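# Press the dolly caster brake pedal to release it

## Task

Push the dolly caster's brake pedal so that its end that is not red sits down, releasing the brake. It must stay that way on its own once the robot lets go. The dolly should not be shifted or rotated from where it began; moving or turning it lowers the score.

## Robot and tools

Robot: two xArm7 arms with parallel grippers, named left_arm and right_arm. The names are labels only, not image sides. left_arm's base is at (+0.023, +0.388, 0) m and right_arm's at (-0.034, -0.427, 0) m, each turned slightly about z.

Scene frame: origin on the table top midway between the arms. +x points out over the table, +y toward left_arm, +z up. All reported hand poses and velocities use this frame: position in metres, orientation as quaternion wxyz, velocities in m/s and rad/s. The printed hand position is approximate and worse at long reach. It is the point between the finger pads when closed, about 2 cm behind the fingertips. The fingers point along the gripper's +z and open along its y. Closing pushes the tips about 10 mm further out.

Tool execute_actions takes "actions", a list holding one item at most, plus optional "pictures" (boolean).
- Empty list: no motion, returns the state with images.
- Move item: {"rows": [...], "steps": n}. n runs from 10 to 15, defaulting to 15. Each step lasts 1/30 s. You may give up to 15 rows, one row per step. If there are fewer rows than steps, the last row repeats.
- Wait item: {"steps": n} with n up to 300. It sends nothing new and ends n steps after the previous result. Your reply time counts toward n.
A refused call moves nothing.

Each row is a single flat list of 16 numbers covering both arms, even if only one arm moves. The order is left_arm's 7 joint angles, then left_arm's opening, then right_arm's 7 joint angles, then right_arm's opening. The joint numbers are absolute target angles in radians, in the same column order as the Joint positions line. They are not offsets.
Joint ranges, same for both arms:
- waist -6.283..6.283
- shoulder -2.059..2.094
- upper arm roll -6.283..6.283
- elbow -0.192..3.927
- forearm roll -6.283..6.283
- wrist pitch -1.693..3.142
- wrist roll -6.283..6.283
A call is refused if a target is more than 0.010 rad beyond a range end and also further out than the current angle. The true end can differ by about 0.010 rad either way, and targets past it are clipped there. "joint sent to its limit" reports this, possibly for an earlier action; if the line is missing, that does not mean there is more room. The opening is an absolute value from -1 (closed) to +1 (fully open).

Motion limits: joint targets move at no more than 3.14 rad/s, reached after 0.16 s of acceleration, and all joints of one arm arrive together. Each step the target stays within 0.623 rad of the measured angle. The arm's targets are also scaled back if they would put the hand more than 70 mm from where it is measured, so big moves take several calls. After a call, the arms keep heading for the last row while you think, until they nearly stop or a step is HELD. The result is produced 10 steps before the action finishes, and those steps run during your reply.

Result lines:
- State: pose and velocity of each gripper.
- Joint positions and Joint velocities: per arm, 7 joints (rad, rad/s), then the finger-pad gap in metres (0.084 = fully open).
- grip_measured: the measured opening on the command scale. To hold something, command a value clearly below it.
- "joint command not followed": the clearance check altered targets.
- HELD: marks steps where your row was not fully sent.
- MOTOR HOT: appears from 65 °C. At 80 °C an OVER-TEMPERATURE FAULT brakes that arm until it cools.
- A torque fault occurs when contact torque reaches a load limit: waist/shoulder 44 N m, upper arm roll/elbow/forearm roll 26.4, wrist pitch/wrist roll 17.6. The arm then backs off, stops for 10 s and drops the rest of the call.
Now and then a held part may be tugged briefly.

Tool zoom_image: camera (cam_head_left, cam_head_right, cam_high, cam_low, cam_left_wrist, cam_right_wrist) and region [x0, y0, x1, y1] in image pixels, origin top-left, at most 504x504. All images are 896x504. Calibration gives pinhole K, distortion and world-to-camera transforms. Wrist camera poses follow the arm's joints. Fixed cameras may be off by a few degrees or millimetres.

Tool read_manual: returns licence texts only. Tool finished_scene(scene): ends and grades that scene, cannot be undone, and gives the next scene's task. Replying without a tool call ends everything.

Approach: locate the caster and its two-ended pedal in the images; one end is red. Bring a gripper (fingers closed, tip downward) above the non-red end. Press down gently in small steps until it tips and locks, then lift away and confirm it stays down. Push only vertically and lightly so the dolly does not slide or rotate. Avoid torque faults, arm-to-arm contact, and knocking anything off the table. Move smoothly and quickly, because time and effort count.

Each tool is called after "Request:" by a JSON object that holds its "op" and its "data", one argument or row to a line.

## Session

Request:
{"op": "execute_actions", "data": {
  "actions": []
}}

Scene clock: 0.00 s of 3800.00 s.
left_arm: end_effector_position=(+0.3019, -0.0877, +0.3025) grip_measured=+1.00 end_effector_quat_wxyz=(+0.327, +0.549, +0.758, -0.133) end_effector_velocity=(-0.000, -0.000, +0.000) end_effector_angular_velocity=(+0.000, +0.001, +0.000) | right_arm: end_effector_position=(+0.2181, -0.6187, +0.3781) grip_measured=+1.00 end_effector_quat_wxyz=(+0.110, +0.690, +0.498, +0.514) end_effector_velocity=(+0.000, -0.000, +0.000) end_effector_angular_velocity=(+0.001, -0.002, -0.002)
Joint positions: left_arm=[-0.567 -0.193 -0.411  0.814 -0.158  0.273 -2.817  0.084] | right_arm=[-0.031 -1.371 -0.895  0.539 -0.003  0.992 -1.858  0.084]
Joint velocities: left_arm=[-0.     0.001 -0.     0.001 -0.001  0.002 -0.    -0.   ] | right_arm=[-0.    -0.    -0.001 -0.     0.    -0.002 -0.     0.   ]
Motor temperatures (°C, as the motors report them): left_arm=[33 34 35 31 35 33 35] | right_arm=[34 31 36 31 36 38 34]

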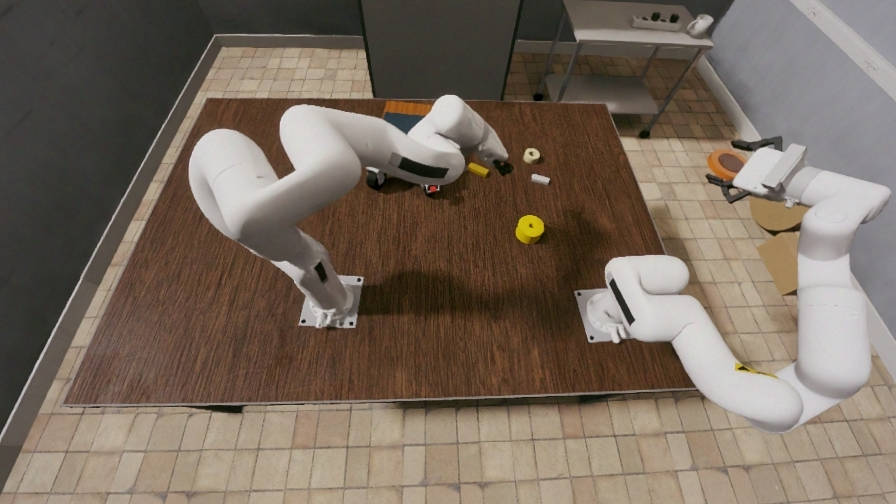

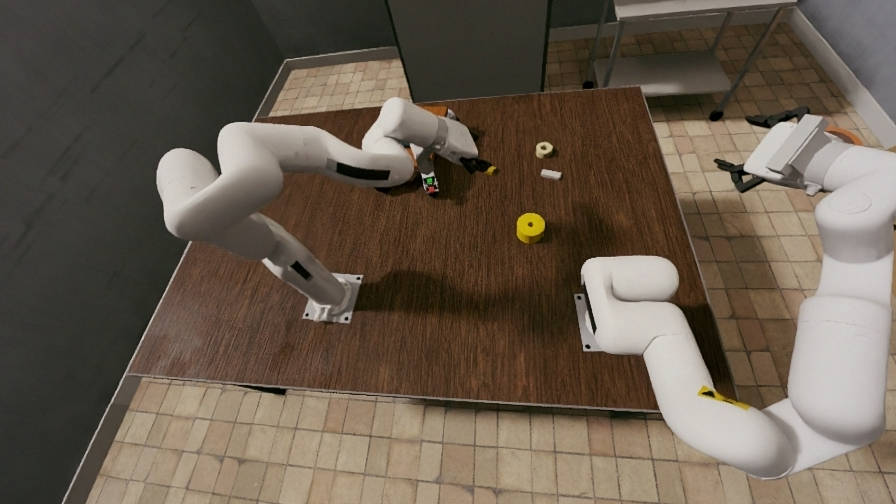

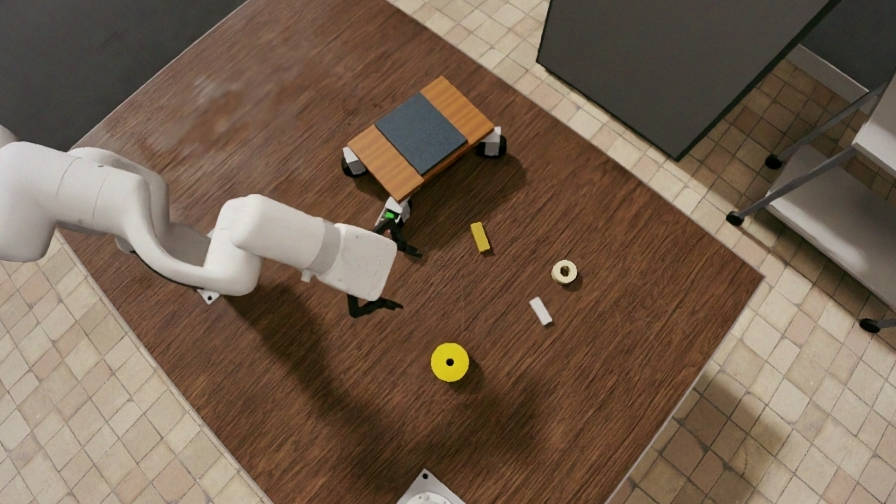

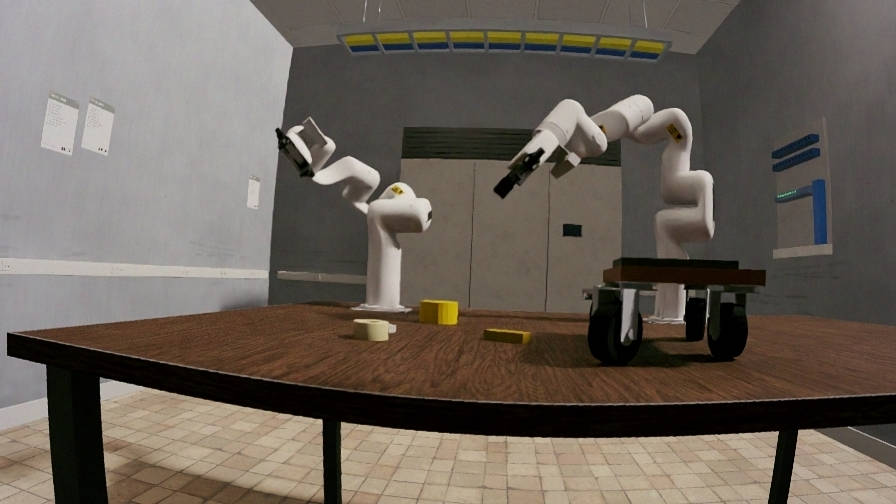

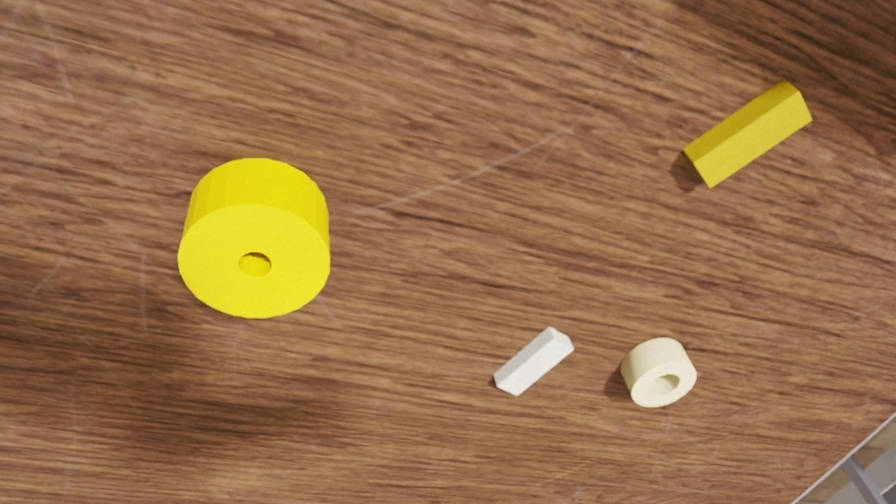

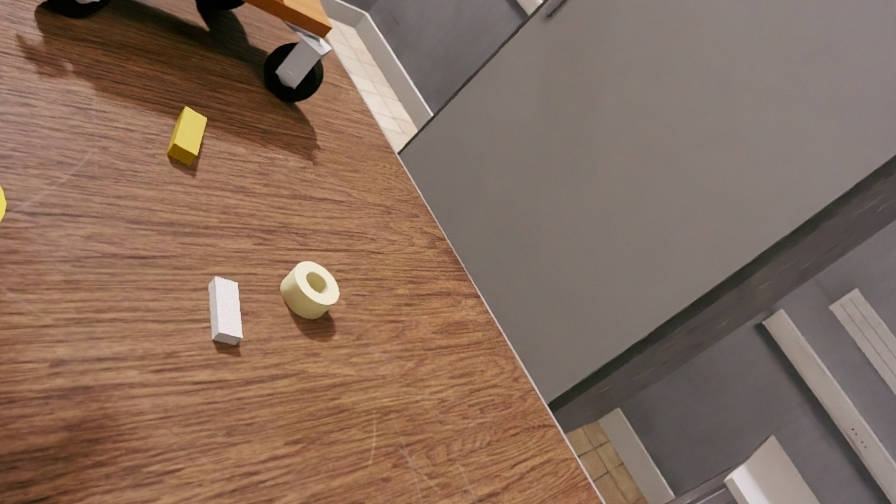

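Request:
{"op": "zoom_image", "data": {
  "camera": "cam_head_right",
  "region": [390, 140, 470, 210]
}}

Request:
{"op": "zoom_image", "data": {
  "camera": "cam_high",
  "region": [330, 130, 450, 250]
}}

Request:
{"op": "zoom_image", "data": {
  "camera": "cam_low",
  "region": [560, 240, 790, 380]
}}

Region (390, 140, 470, 210) of cam_head_right's 896x504 image, scaled by 6.300, with more detail than that image has; it fills the top 441 rows of this view, and the rest is white.

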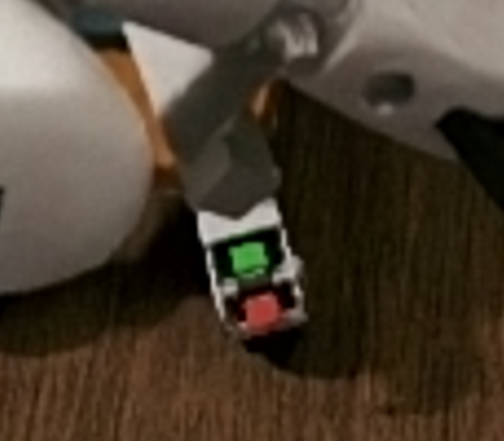

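Region (330, 130, 450, 250) of cam_high's 896x504 image, scaled by 4.200, with more detail than that image has.

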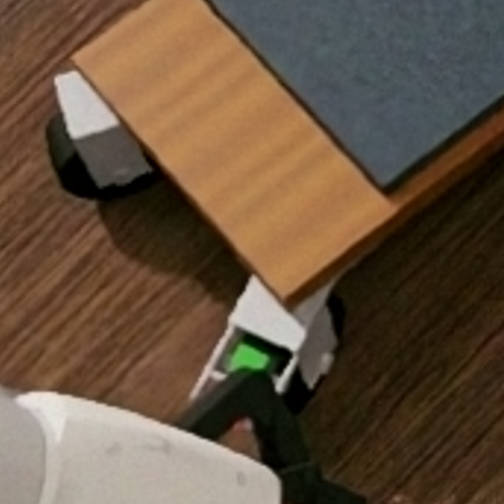

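Region (560, 240, 790, 380) of cam_low's 896x504 image, scaled by 2.191, with more detail than that image has; it fills the top 307 rows of this view, and the rest is white.

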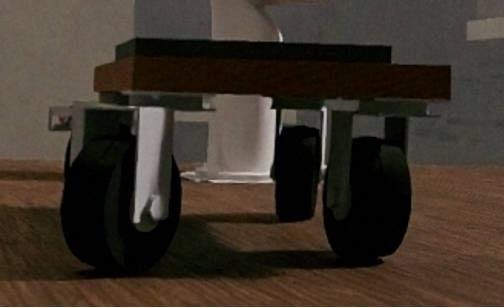

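Request:
{"op": "execute_actions", "data": {
  "actions": [
    {"rows": [[-0.603,0.040,0,1.140,0,1.100,-2.54,-1,-0.031,-1.371,-0.895,0.539,-0.003,0.992,-1.858,1]], "steps": 15}
  ]
}}

Request:
{"op": "execute_actions", "data": {
  "actions": [
    {"steps": 25}
  ],
  "pictures": true
}}

Scene clock: 4.50 s of 3800.00 s.
left_arm: end_effector_position=(+0.3284, -0.0710, +0.2908) grip_measured=+0.21 end_effector_quat_wxyz=(+0.287, +0.564, +0.766, -0.107) end_effector_velocity=(+0.409, +0.283, -0.147) end_effector_angular_velocity=(+1.090, +0.451, +0.159) | right_arm: end_effector_position=(+0.2181, -0.6186, +0.3780) grip_measured=+1.00 end_effector_quat_wxyz=(+0.109, +0.690, +0.498, +0.514) end_effector_velocity=(-0.000, +0.000, -0.000) end_effector_angular_velocity=(-0.001, +0.001, +0.001)
Joint positions: left_arm=[-0.577 -0.149 -0.336  0.879 -0.127  0.398 -2.762  0.053] | right_arm=[-0.031 -1.371 -0.895  0.539 -0.003  0.992 -1.858  0.084]
Joint velocities: left_arm=[-0.045  0.557  1.023  0.771  0.352  1.451  0.616 -0.207] | right_arm=[-0.    -0.     0.    -0.001 -0.001  0.001 -0.001 -0.   ]
Motor temperatures (°C, as the motors report them): left_arm=[33 34 35 32 35 33 35] | right_arm=[34 31 37 32 36 38 34]
Steps of this call (steps 1 to 90: nothing new was sent; then 1.33 s passed at rest; steps 91 to 95: the first 5 steps of this action). Readings (joint positions):
91: left_arm=[-0.567 -0.193 -0.411 0.814 -0.158 0.274 -2.817] | right_arm=[-0.031 -1.371 -0.895 0.539 -0.003 0.992 -1.858]
92: left_arm=[-0.568 -0.191 -0.407 0.818 -0.156 0.283 -2.812] | right_arm=[-0.031 -1.371 -0.895 0.539 -0.003 0.992 -1.858]
94: left_arm=[-0.574 -0.167 -0.369 0.853 -0.139 0.350 -2.783] | right_arm=[-0.031 -1.371 -0.895 0.539 -0.003 0.992 -1.858]
95: the state above

Scene clock: 5.33 s of 3800.00 s.
left_arm: end_effector_position=(+0.3997, +0.0897, +0.2201) grip_measured=-1.00 end_effector_quat_wxyz=(+0.000, +0.594, +0.805, -0.000) end_effector_velocity=(+0.003, +0.005, -0.001) end_effector_angular_velocity=(+0.004, +0.001, +0.008) | right_arm: end_effector_position=(+0.2181, -0.6185, +0.3780) grip_measured=+1.00 end_effector_quat_wxyz=(+0.109, +0.690, +0.498, +0.514) end_effector_velocity=(-0.000, +0.000, -0.000) end_effector_angular_velocity=(-0.000, +0.001, +0.001)
Joint positions: left_arm=[-0.603  0.04  -0.001  1.14  -0.     1.1   -2.54   0.   ] | right_arm=[-0.031 -1.371 -0.895  0.539 -0.003  0.992 -1.858  0.084]
Joint velocities: left_arm=[0.002 0.002 0.008 0.001 0.003 0.003 0.001 0.   ] | right_arm=[-0.    -0.    -0.    -0.    -0.     0.001 -0.     0.   ]
Motor temperatures (°C, as the motors report them): left_arm=[33 34 35 32 35 33 35] | right_arm=[34 31 37 32 36 38 34]
Kept back: nothing.
Steps of this call (steps 1 to 10: the last 10 steps of your previous action; steps 11 to 25: the robot went on to your last target). Readings (joint positions):
1: left_arm=[-0.578 -0.131 -0.302 0.903 -0.116 0.447 -2.742] | right_arm=[-0.031 -1.371 -0.895 0.539 -0.003 0.992 -1.858]
2: left_arm=[-0.579 -0.115 -0.272 0.925 -0.105 0.495 -2.724] | right_arm=[-0.031 -1.371 -0.895 0.539 -0.003 0.992 -1.858]
4: left_arm=[-0.582 -0.087 -0.222 0.963 -0.087 0.595 -2.691] | right_arm=[-0.031 -1.371 -0.895 0.539 -0.003 0.992 -1.858]
8: left_arm=[-0.591 -0.033 -0.130 1.037 -0.050 0.808 -2.627] | right_arm=[-0.031 -1.371 -0.895 0.539 -0.003 0.992 -1.858]
25: the state above
camera_calibration (this result's frames):
cam_left_wrist: T_world_to_cam=[[0.953566, 0.301016, 0.0100403, -0.379893], [0.301155, -0.953404, -0.0180804, 0.0404324], [0.00413002, 0.0202645, -0.999786, 0.343103], [0, 0, 0, 1]] pos_world=[0.34866, 0.14595, 0.347575]
cam_right_wrist: T_world_to_cam=[[0.584855, -0.465196, 0.664483, -0.628799], [0.0354112, -0.803775, -0.593879, -0.21122], [0.810365, 0.370863, -0.453618, 0.353442], [0, 0, 0, 1]] pos_world=[0.088819, -0.593366, 0.452715]

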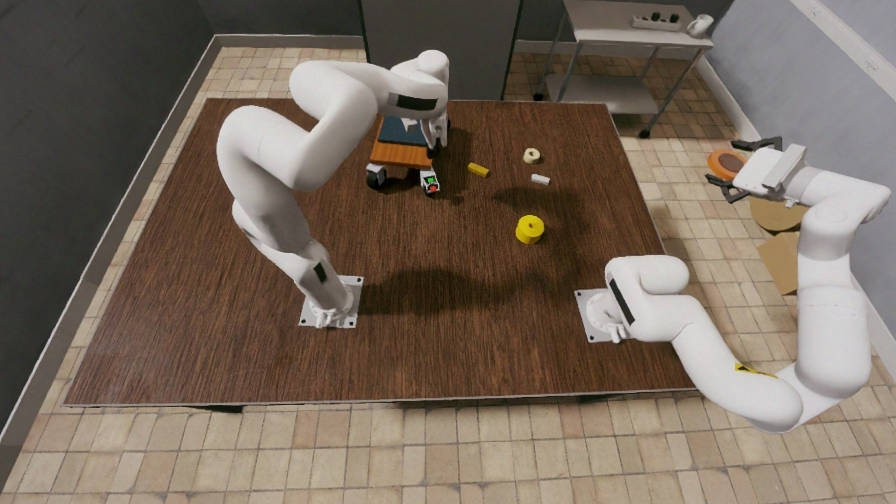

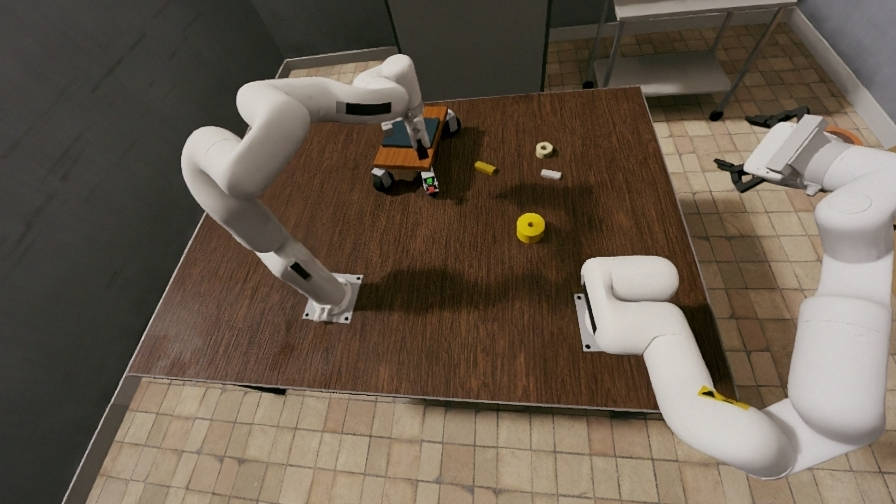

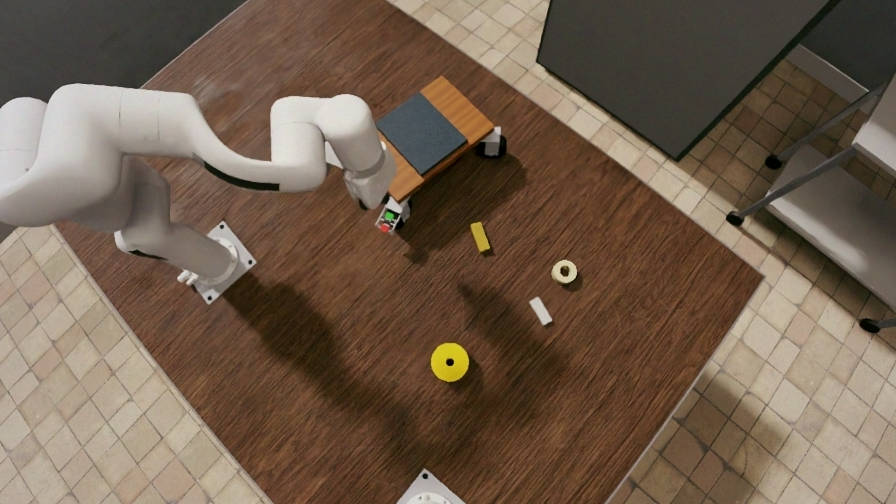

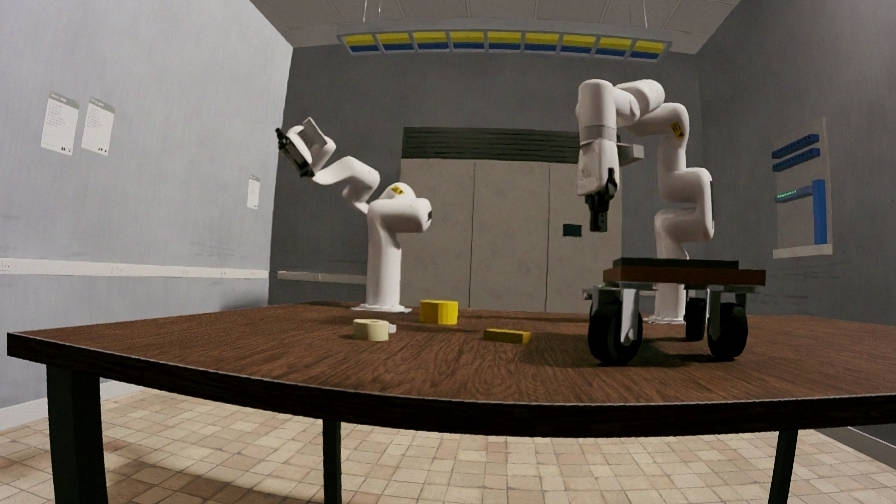

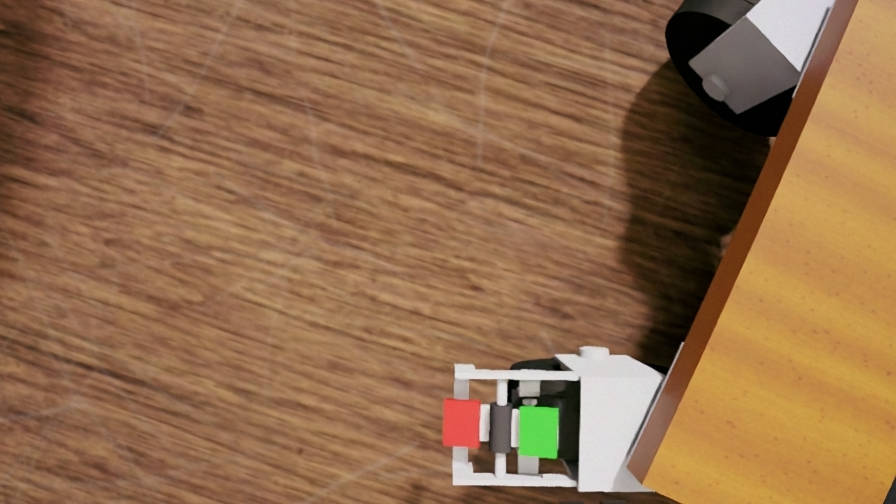

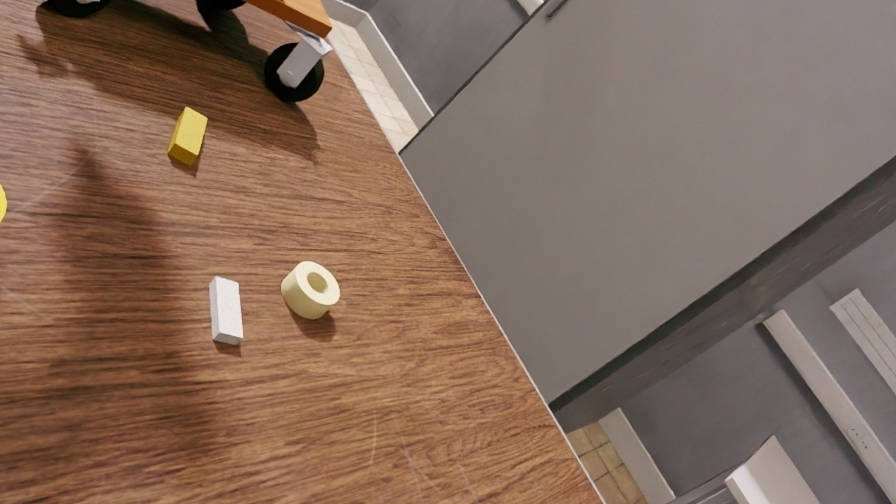

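Request:
{"op": "zoom_image", "data": {
  "camera": "cam_left_wrist",
  "region": [430, 330, 700, 504]
}}

Request:
{"op": "zoom_image", "data": {
  "camera": "cam_low",
  "region": [560, 200, 660, 320]
}}

Request:
{"op": "zoom_image", "data": {
  "camera": "cam_high",
  "region": [350, 170, 430, 250]
}}

Region (430, 330, 700, 504) of cam_left_wrist's 896x504 image, scaled by 1.867, with more detail than that image has; it fills the top 325 rows of this view, and the rest is white.

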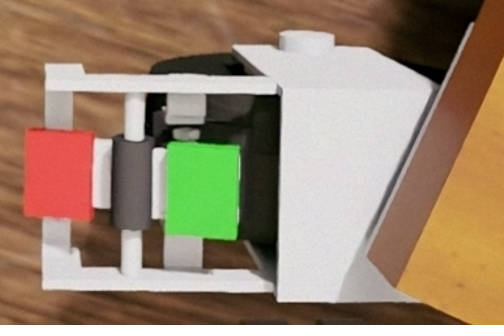

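Region (560, 200, 660, 320) of cam_low's 896x504 image, scaled by 4.200, with more detail than that image has.

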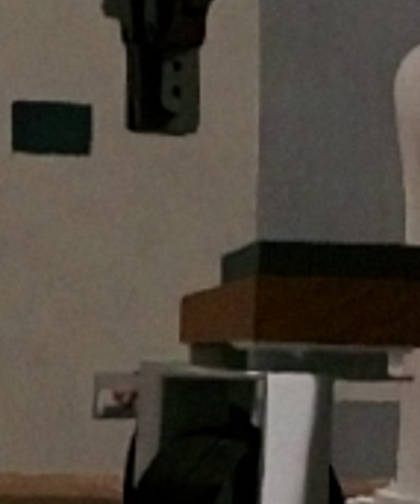

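Region (350, 170, 430, 250) of cam_high's 896x504 image, scaled by 6.300, with more detail than that image has.

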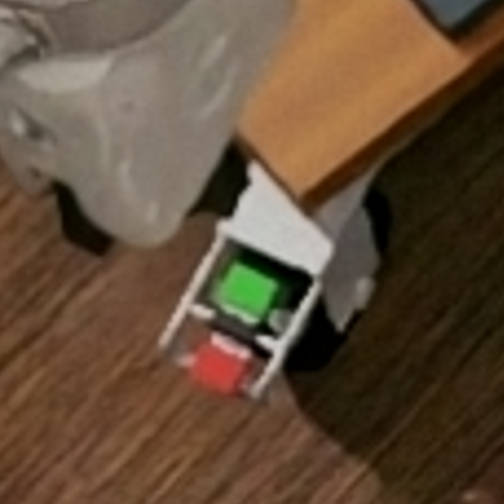

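Request:
{"op": "execute_actions", "data": {
  "actions": [
    {"rows": [[-0.62,0.043,0,1.12,0,1.077,-2.55,-0.5,-0.031,-1.371,-0.895,0.539,-0.003,0.992,-1.858,1],[-0.63,0.044,0,1.09,0,1.046,-2.56,0,-0.031,-1.371,-0.895,0.539,-0.003,0.992,-1.858,1],[-0.64,0.046,0,1.06,0,1.014,-2.57,0.5,-0.031,-1.371,-0.895,0.539,-0.003,0.992,-1.858,1],[-0.65,0.048,0,1.03,0,0.982,-2.575,1,-0.031,-1.371,-0.895,0.539,-0.003,0.992,-1.858,1],[-0.66,0.049,0,1.0,0,0.951,-2.58,1,-0.031,-1.371,-0.895,0.539,-0.003,0.992,-1.858,1],[-0.668,0.051,0,0.97,0,0.919,-2.585,1,-0.031,-1.371,-0.895,0.539,-0.003,0.992,-1.858,1],[-0.674,0.052,0,0.94,0,0.888,-2.59,1,-0.031,-1.371,-0.895,0.539,-0.003,0.992,-1.858,1],[-0.6787,0.0532,0,0.9115,0,0.8583,-2.595,1,-0.031,-1.371,-0.895,0.539,-0.003,0.992,-1.858,1]], "steps": 15}
  ]
}}

Request:
{"op": "execute_actions", "data": {
  "actions": [
    {"steps": 18}
  ],
  "pictures": true
}}

Scene clock: 9.00 s of 3800.00 s.
left_arm: end_effector_position=(+0.3918, +0.0838, +0.2046) grip_measured=-0.25 end_effector_quat_wxyz=(+0.003, +0.595, +0.804, -0.000) end_effector_velocity=(-0.132, -0.060, -0.233) end_effector_angular_velocity=(+0.019, +0.030, -0.092) | right_arm: end_effector_position=(+0.2181, -0.6185, +0.3780) grip_measured=+1.00 end_effector_quat_wxyz=(+0.109, +0.690, +0.498, +0.514) end_effector_velocity=(+0.000, +0.000, +0.000) end_effector_angular_velocity=(-0.000, -0.000, +0.000)
Joint positions: left_arm=[-0.625  0.042  0.001  1.096  0.     1.049 -2.557  0.033] | right_arm=[-0.031 -1.371 -0.895  0.539 -0.003  0.992 -1.858  0.084]
Joint velocities: left_arm=[-0.25   0.047 -0.022 -0.63  -0.003 -0.641 -0.178  0.215] | right_arm=[ 0. -0.  0. -0. -0. -0.  0. -0.]
Motor temperatures (°C, as the motors report them): left_arm=[33 34 35 32 35 33 35] | right_arm=[34 31 37 32 36 38 34]
Steps of this call (steps 1 to 30: the robot went on to your last target; steps 31 to 90: nothing new was sent; then 0.50 s passed at rest; steps 91 to 95: the first 5 steps of this action). Readings (joint positions):
91: left_arm=[-0.603 0.040 0.000 1.140 0.000 1.099 -2.540] | right_arm=[-0.031 -1.371 -0.895 0.539 -0.003 0.992 -1.858]
92: left_arm=[-0.606 0.040 0.001 1.137 0.000 1.094 -2.542] | right_arm=[-0.031 -1.371 -0.895 0.539 -0.003 0.992 -1.858]
94: left_arm=[-0.617 0.041 0.002 1.115 0.000 1.069 -2.551] | right_arm=[-0.031 -1.371 -0.895 0.539 -0.003 0.992 -1.858]
95: the state above

Scene clock: 9.60 s of 3800.00 s.
left_arm: end_effector_position=(+0.3571, +0.0806, +0.1405) grip_measured=+1.00 end_effector_quat_wxyz=(+0.001, +0.602, +0.799, -0.000) end_effector_velocity=(-0.003, +0.001, -0.004) end_effector_angular_velocity=(+0.007, +0.006, -0.004) | right_arm: end_effector_position=(+0.2181, -0.6185, +0.3780) grip_measured=+1.00 end_effector_quat_wxyz=(+0.109, +0.690, +0.498, +0.514) end_effector_velocity=(-0.000, +0.000, -0.000) end_effector_angular_velocity=(+0.001, +0.000, +0.001)
Joint positions: left_arm=[-0.678  0.053  0.     0.912  0.     0.858 -2.595  0.084] | right_arm=[-0.031 -1.371 -0.895  0.539 -0.003  0.992 -1.858  0.084]
Joint velocities: left_arm=[-0.001  0.001 -0.002 -0.008  0.002 -0.    -0.     0.   ] | right_arm=[ 0.    -0.    -0.    -0.     0.     0.001 -0.     0.   ]
Motor temperatures (°C, as the motors report them): left_arm=[33 34 35 33 35 33 35] | right_arm=[34 31 37 32 36 38 34]
Kept back: nothing.
Steps of this call (steps 1 to 10: the last 10 steps of your previous action; steps 11 to 18: the robot went on to your last target). Readings (joint positions):
1: left_arm=[-0.634 0.044 0.000 1.074 0.000 1.026 -2.563] | right_arm=[-0.031 -1.371 -0.895 0.539 -0.003 0.992 -1.858]
2: left_arm=[-0.643 0.046 -0.000 1.048 -0.000 1.000 -2.569] | right_arm=[-0.031 -1.371 -0.895 0.539 -0.003 0.992 -1.858]
4: left_arm=[-0.659 0.050 -0.001 0.993 -0.000 0.945 -2.580] | right_arm=[-0.031 -1.371 -0.895 0.539 -0.003 0.992 -1.858]
8: left_arm=[-0.676 0.055 -0.001 0.920 -0.000 0.874 -2.592] | right_arm=[-0.031 -1.371 -0.895 0.539 -0.003 0.992 -1.858]
18: the state above
camera_calibration (this result's frames):
cam_left_wrist: T_world_to_cam=[[0.959209, 0.282508, 0.0103477, -0.33634], [0.282656, -0.959056, -0.0178193, 0.0500893], [0.00488995, 0.0200172, -0.999788, 0.263695], [0, 0, 0, 1]] pos_world=[0.307173, 0.137779, 0.268011]
cam_right_wrist: T_world_to_cam=[[0.584855, -0.465195, 0.664483, -0.628799], [0.0354112, -0.803775, -0.593879, -0.21122], [0.810364, 0.370863, -0.453619, 0.353442], [0, 0, 0, 1]] pos_world=[0.0888191, -0.593366, 0.452715]

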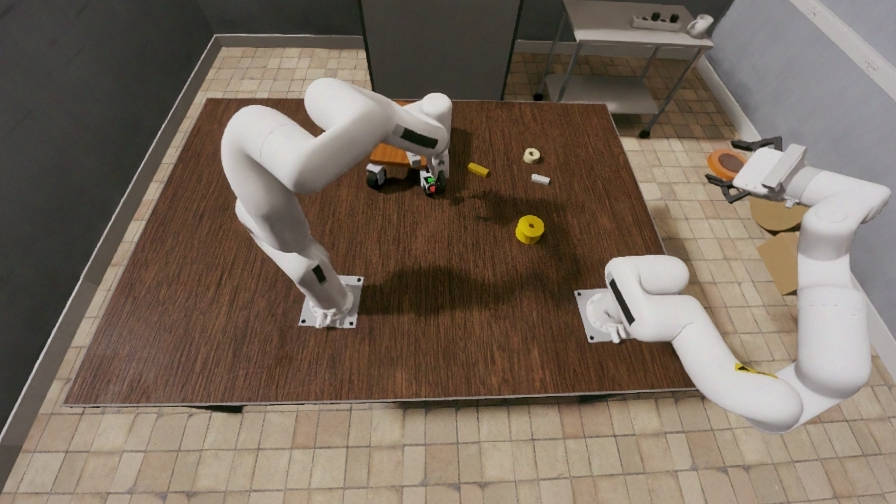

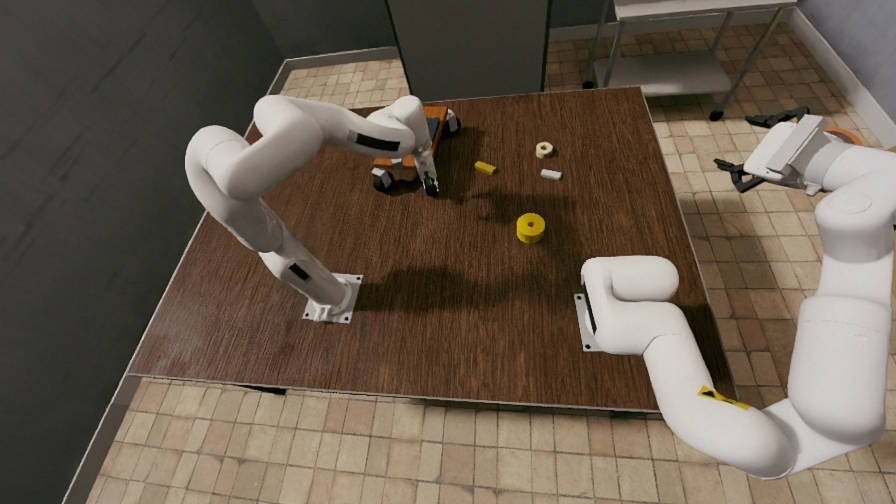

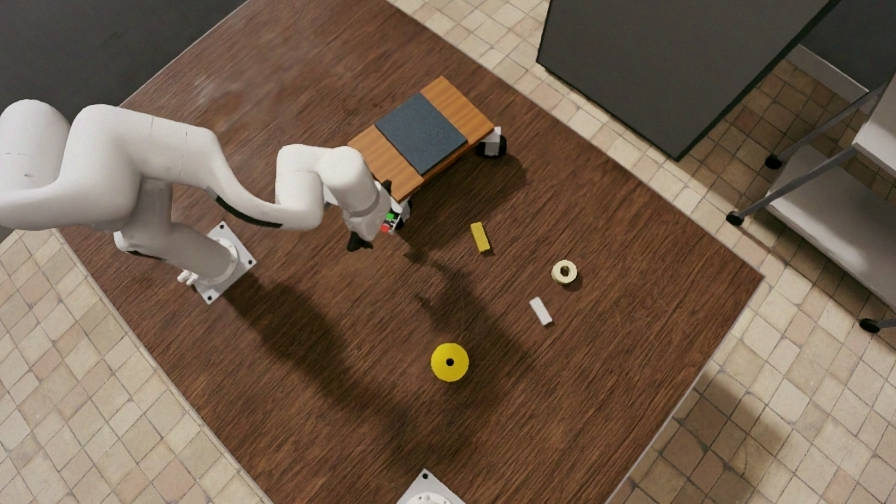

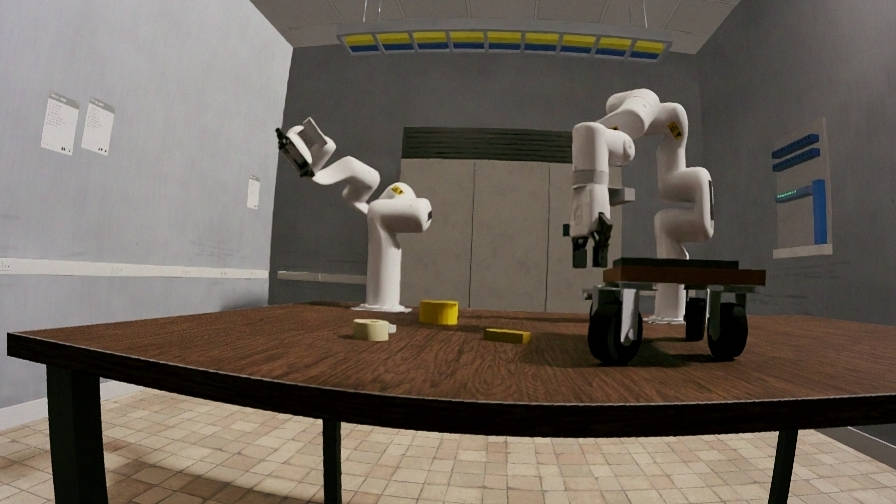

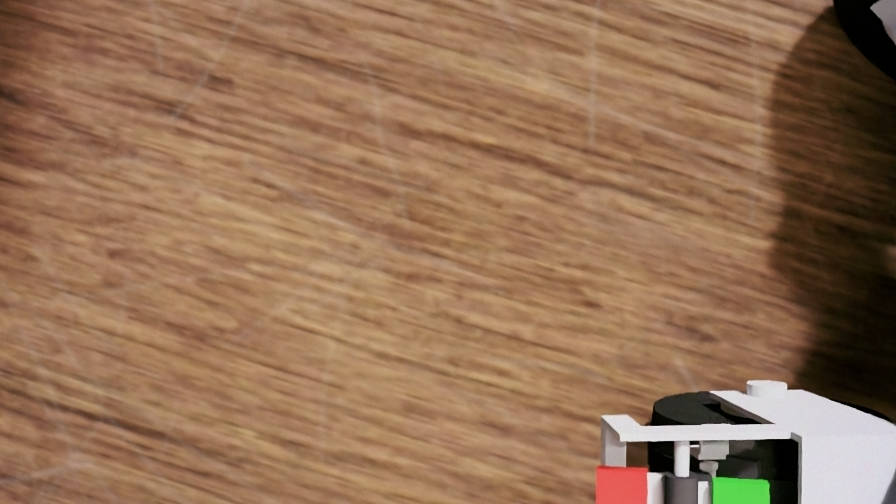

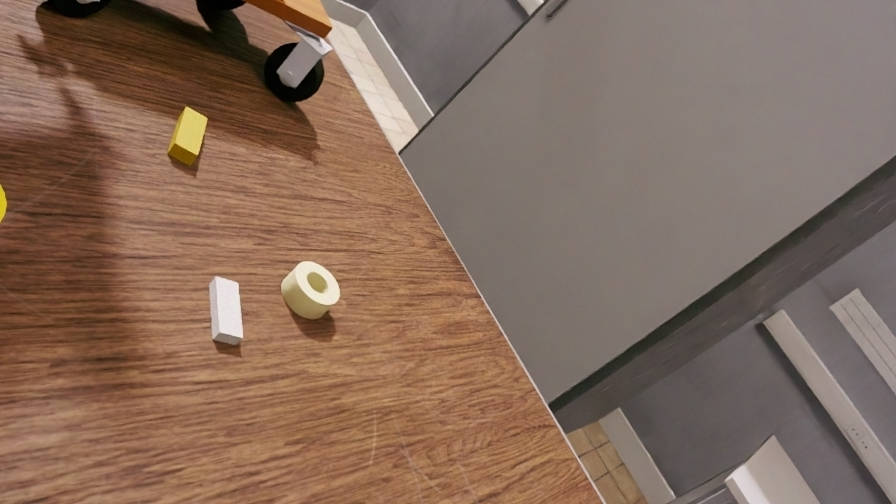

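Request:
{"op": "zoom_image", "data": {
  "camera": "cam_left_wrist",
  "region": [590, 370, 842, 504]
}}

Request:
{"op": "zoom_image", "data": {
  "camera": "cam_low",
  "region": [560, 220, 650, 310]
}}

Request:
{"op": "zoom_image", "data": {
  "camera": "cam_head_left",
  "region": [405, 150, 465, 210]
}}

Region (590, 370, 842, 504) of cam_left_wrist's 896x504 image, scaled by 2.000, with more detail than that image has; it fills the top 268 rows of this view, and the rest is white.

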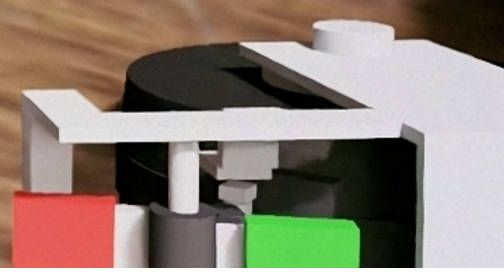

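Region (560, 220, 650, 310) of cam_low's 896x504 image, scaled by 5.600, with more detail than that image has.

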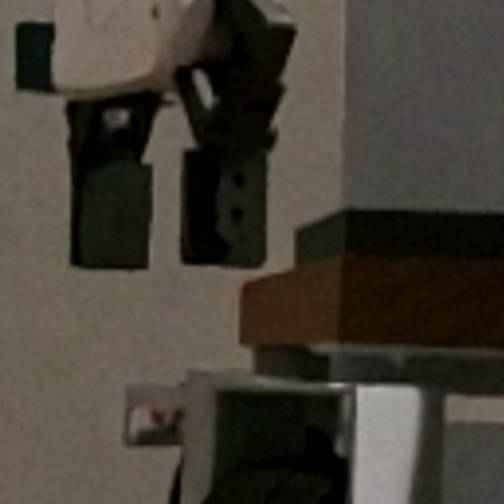

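Region (405, 150, 465, 210) of cam_head_left's 896x504 image, scaled by 8.400, with more detail than that image has.

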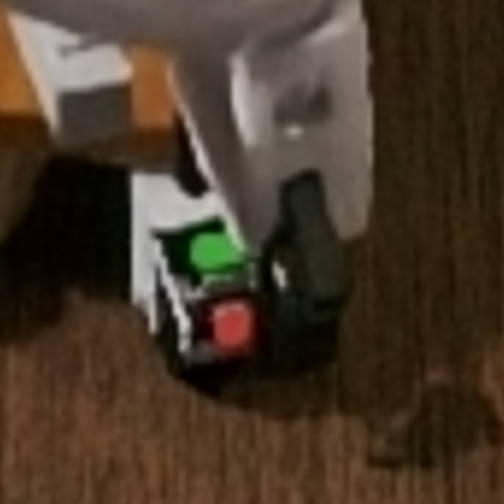

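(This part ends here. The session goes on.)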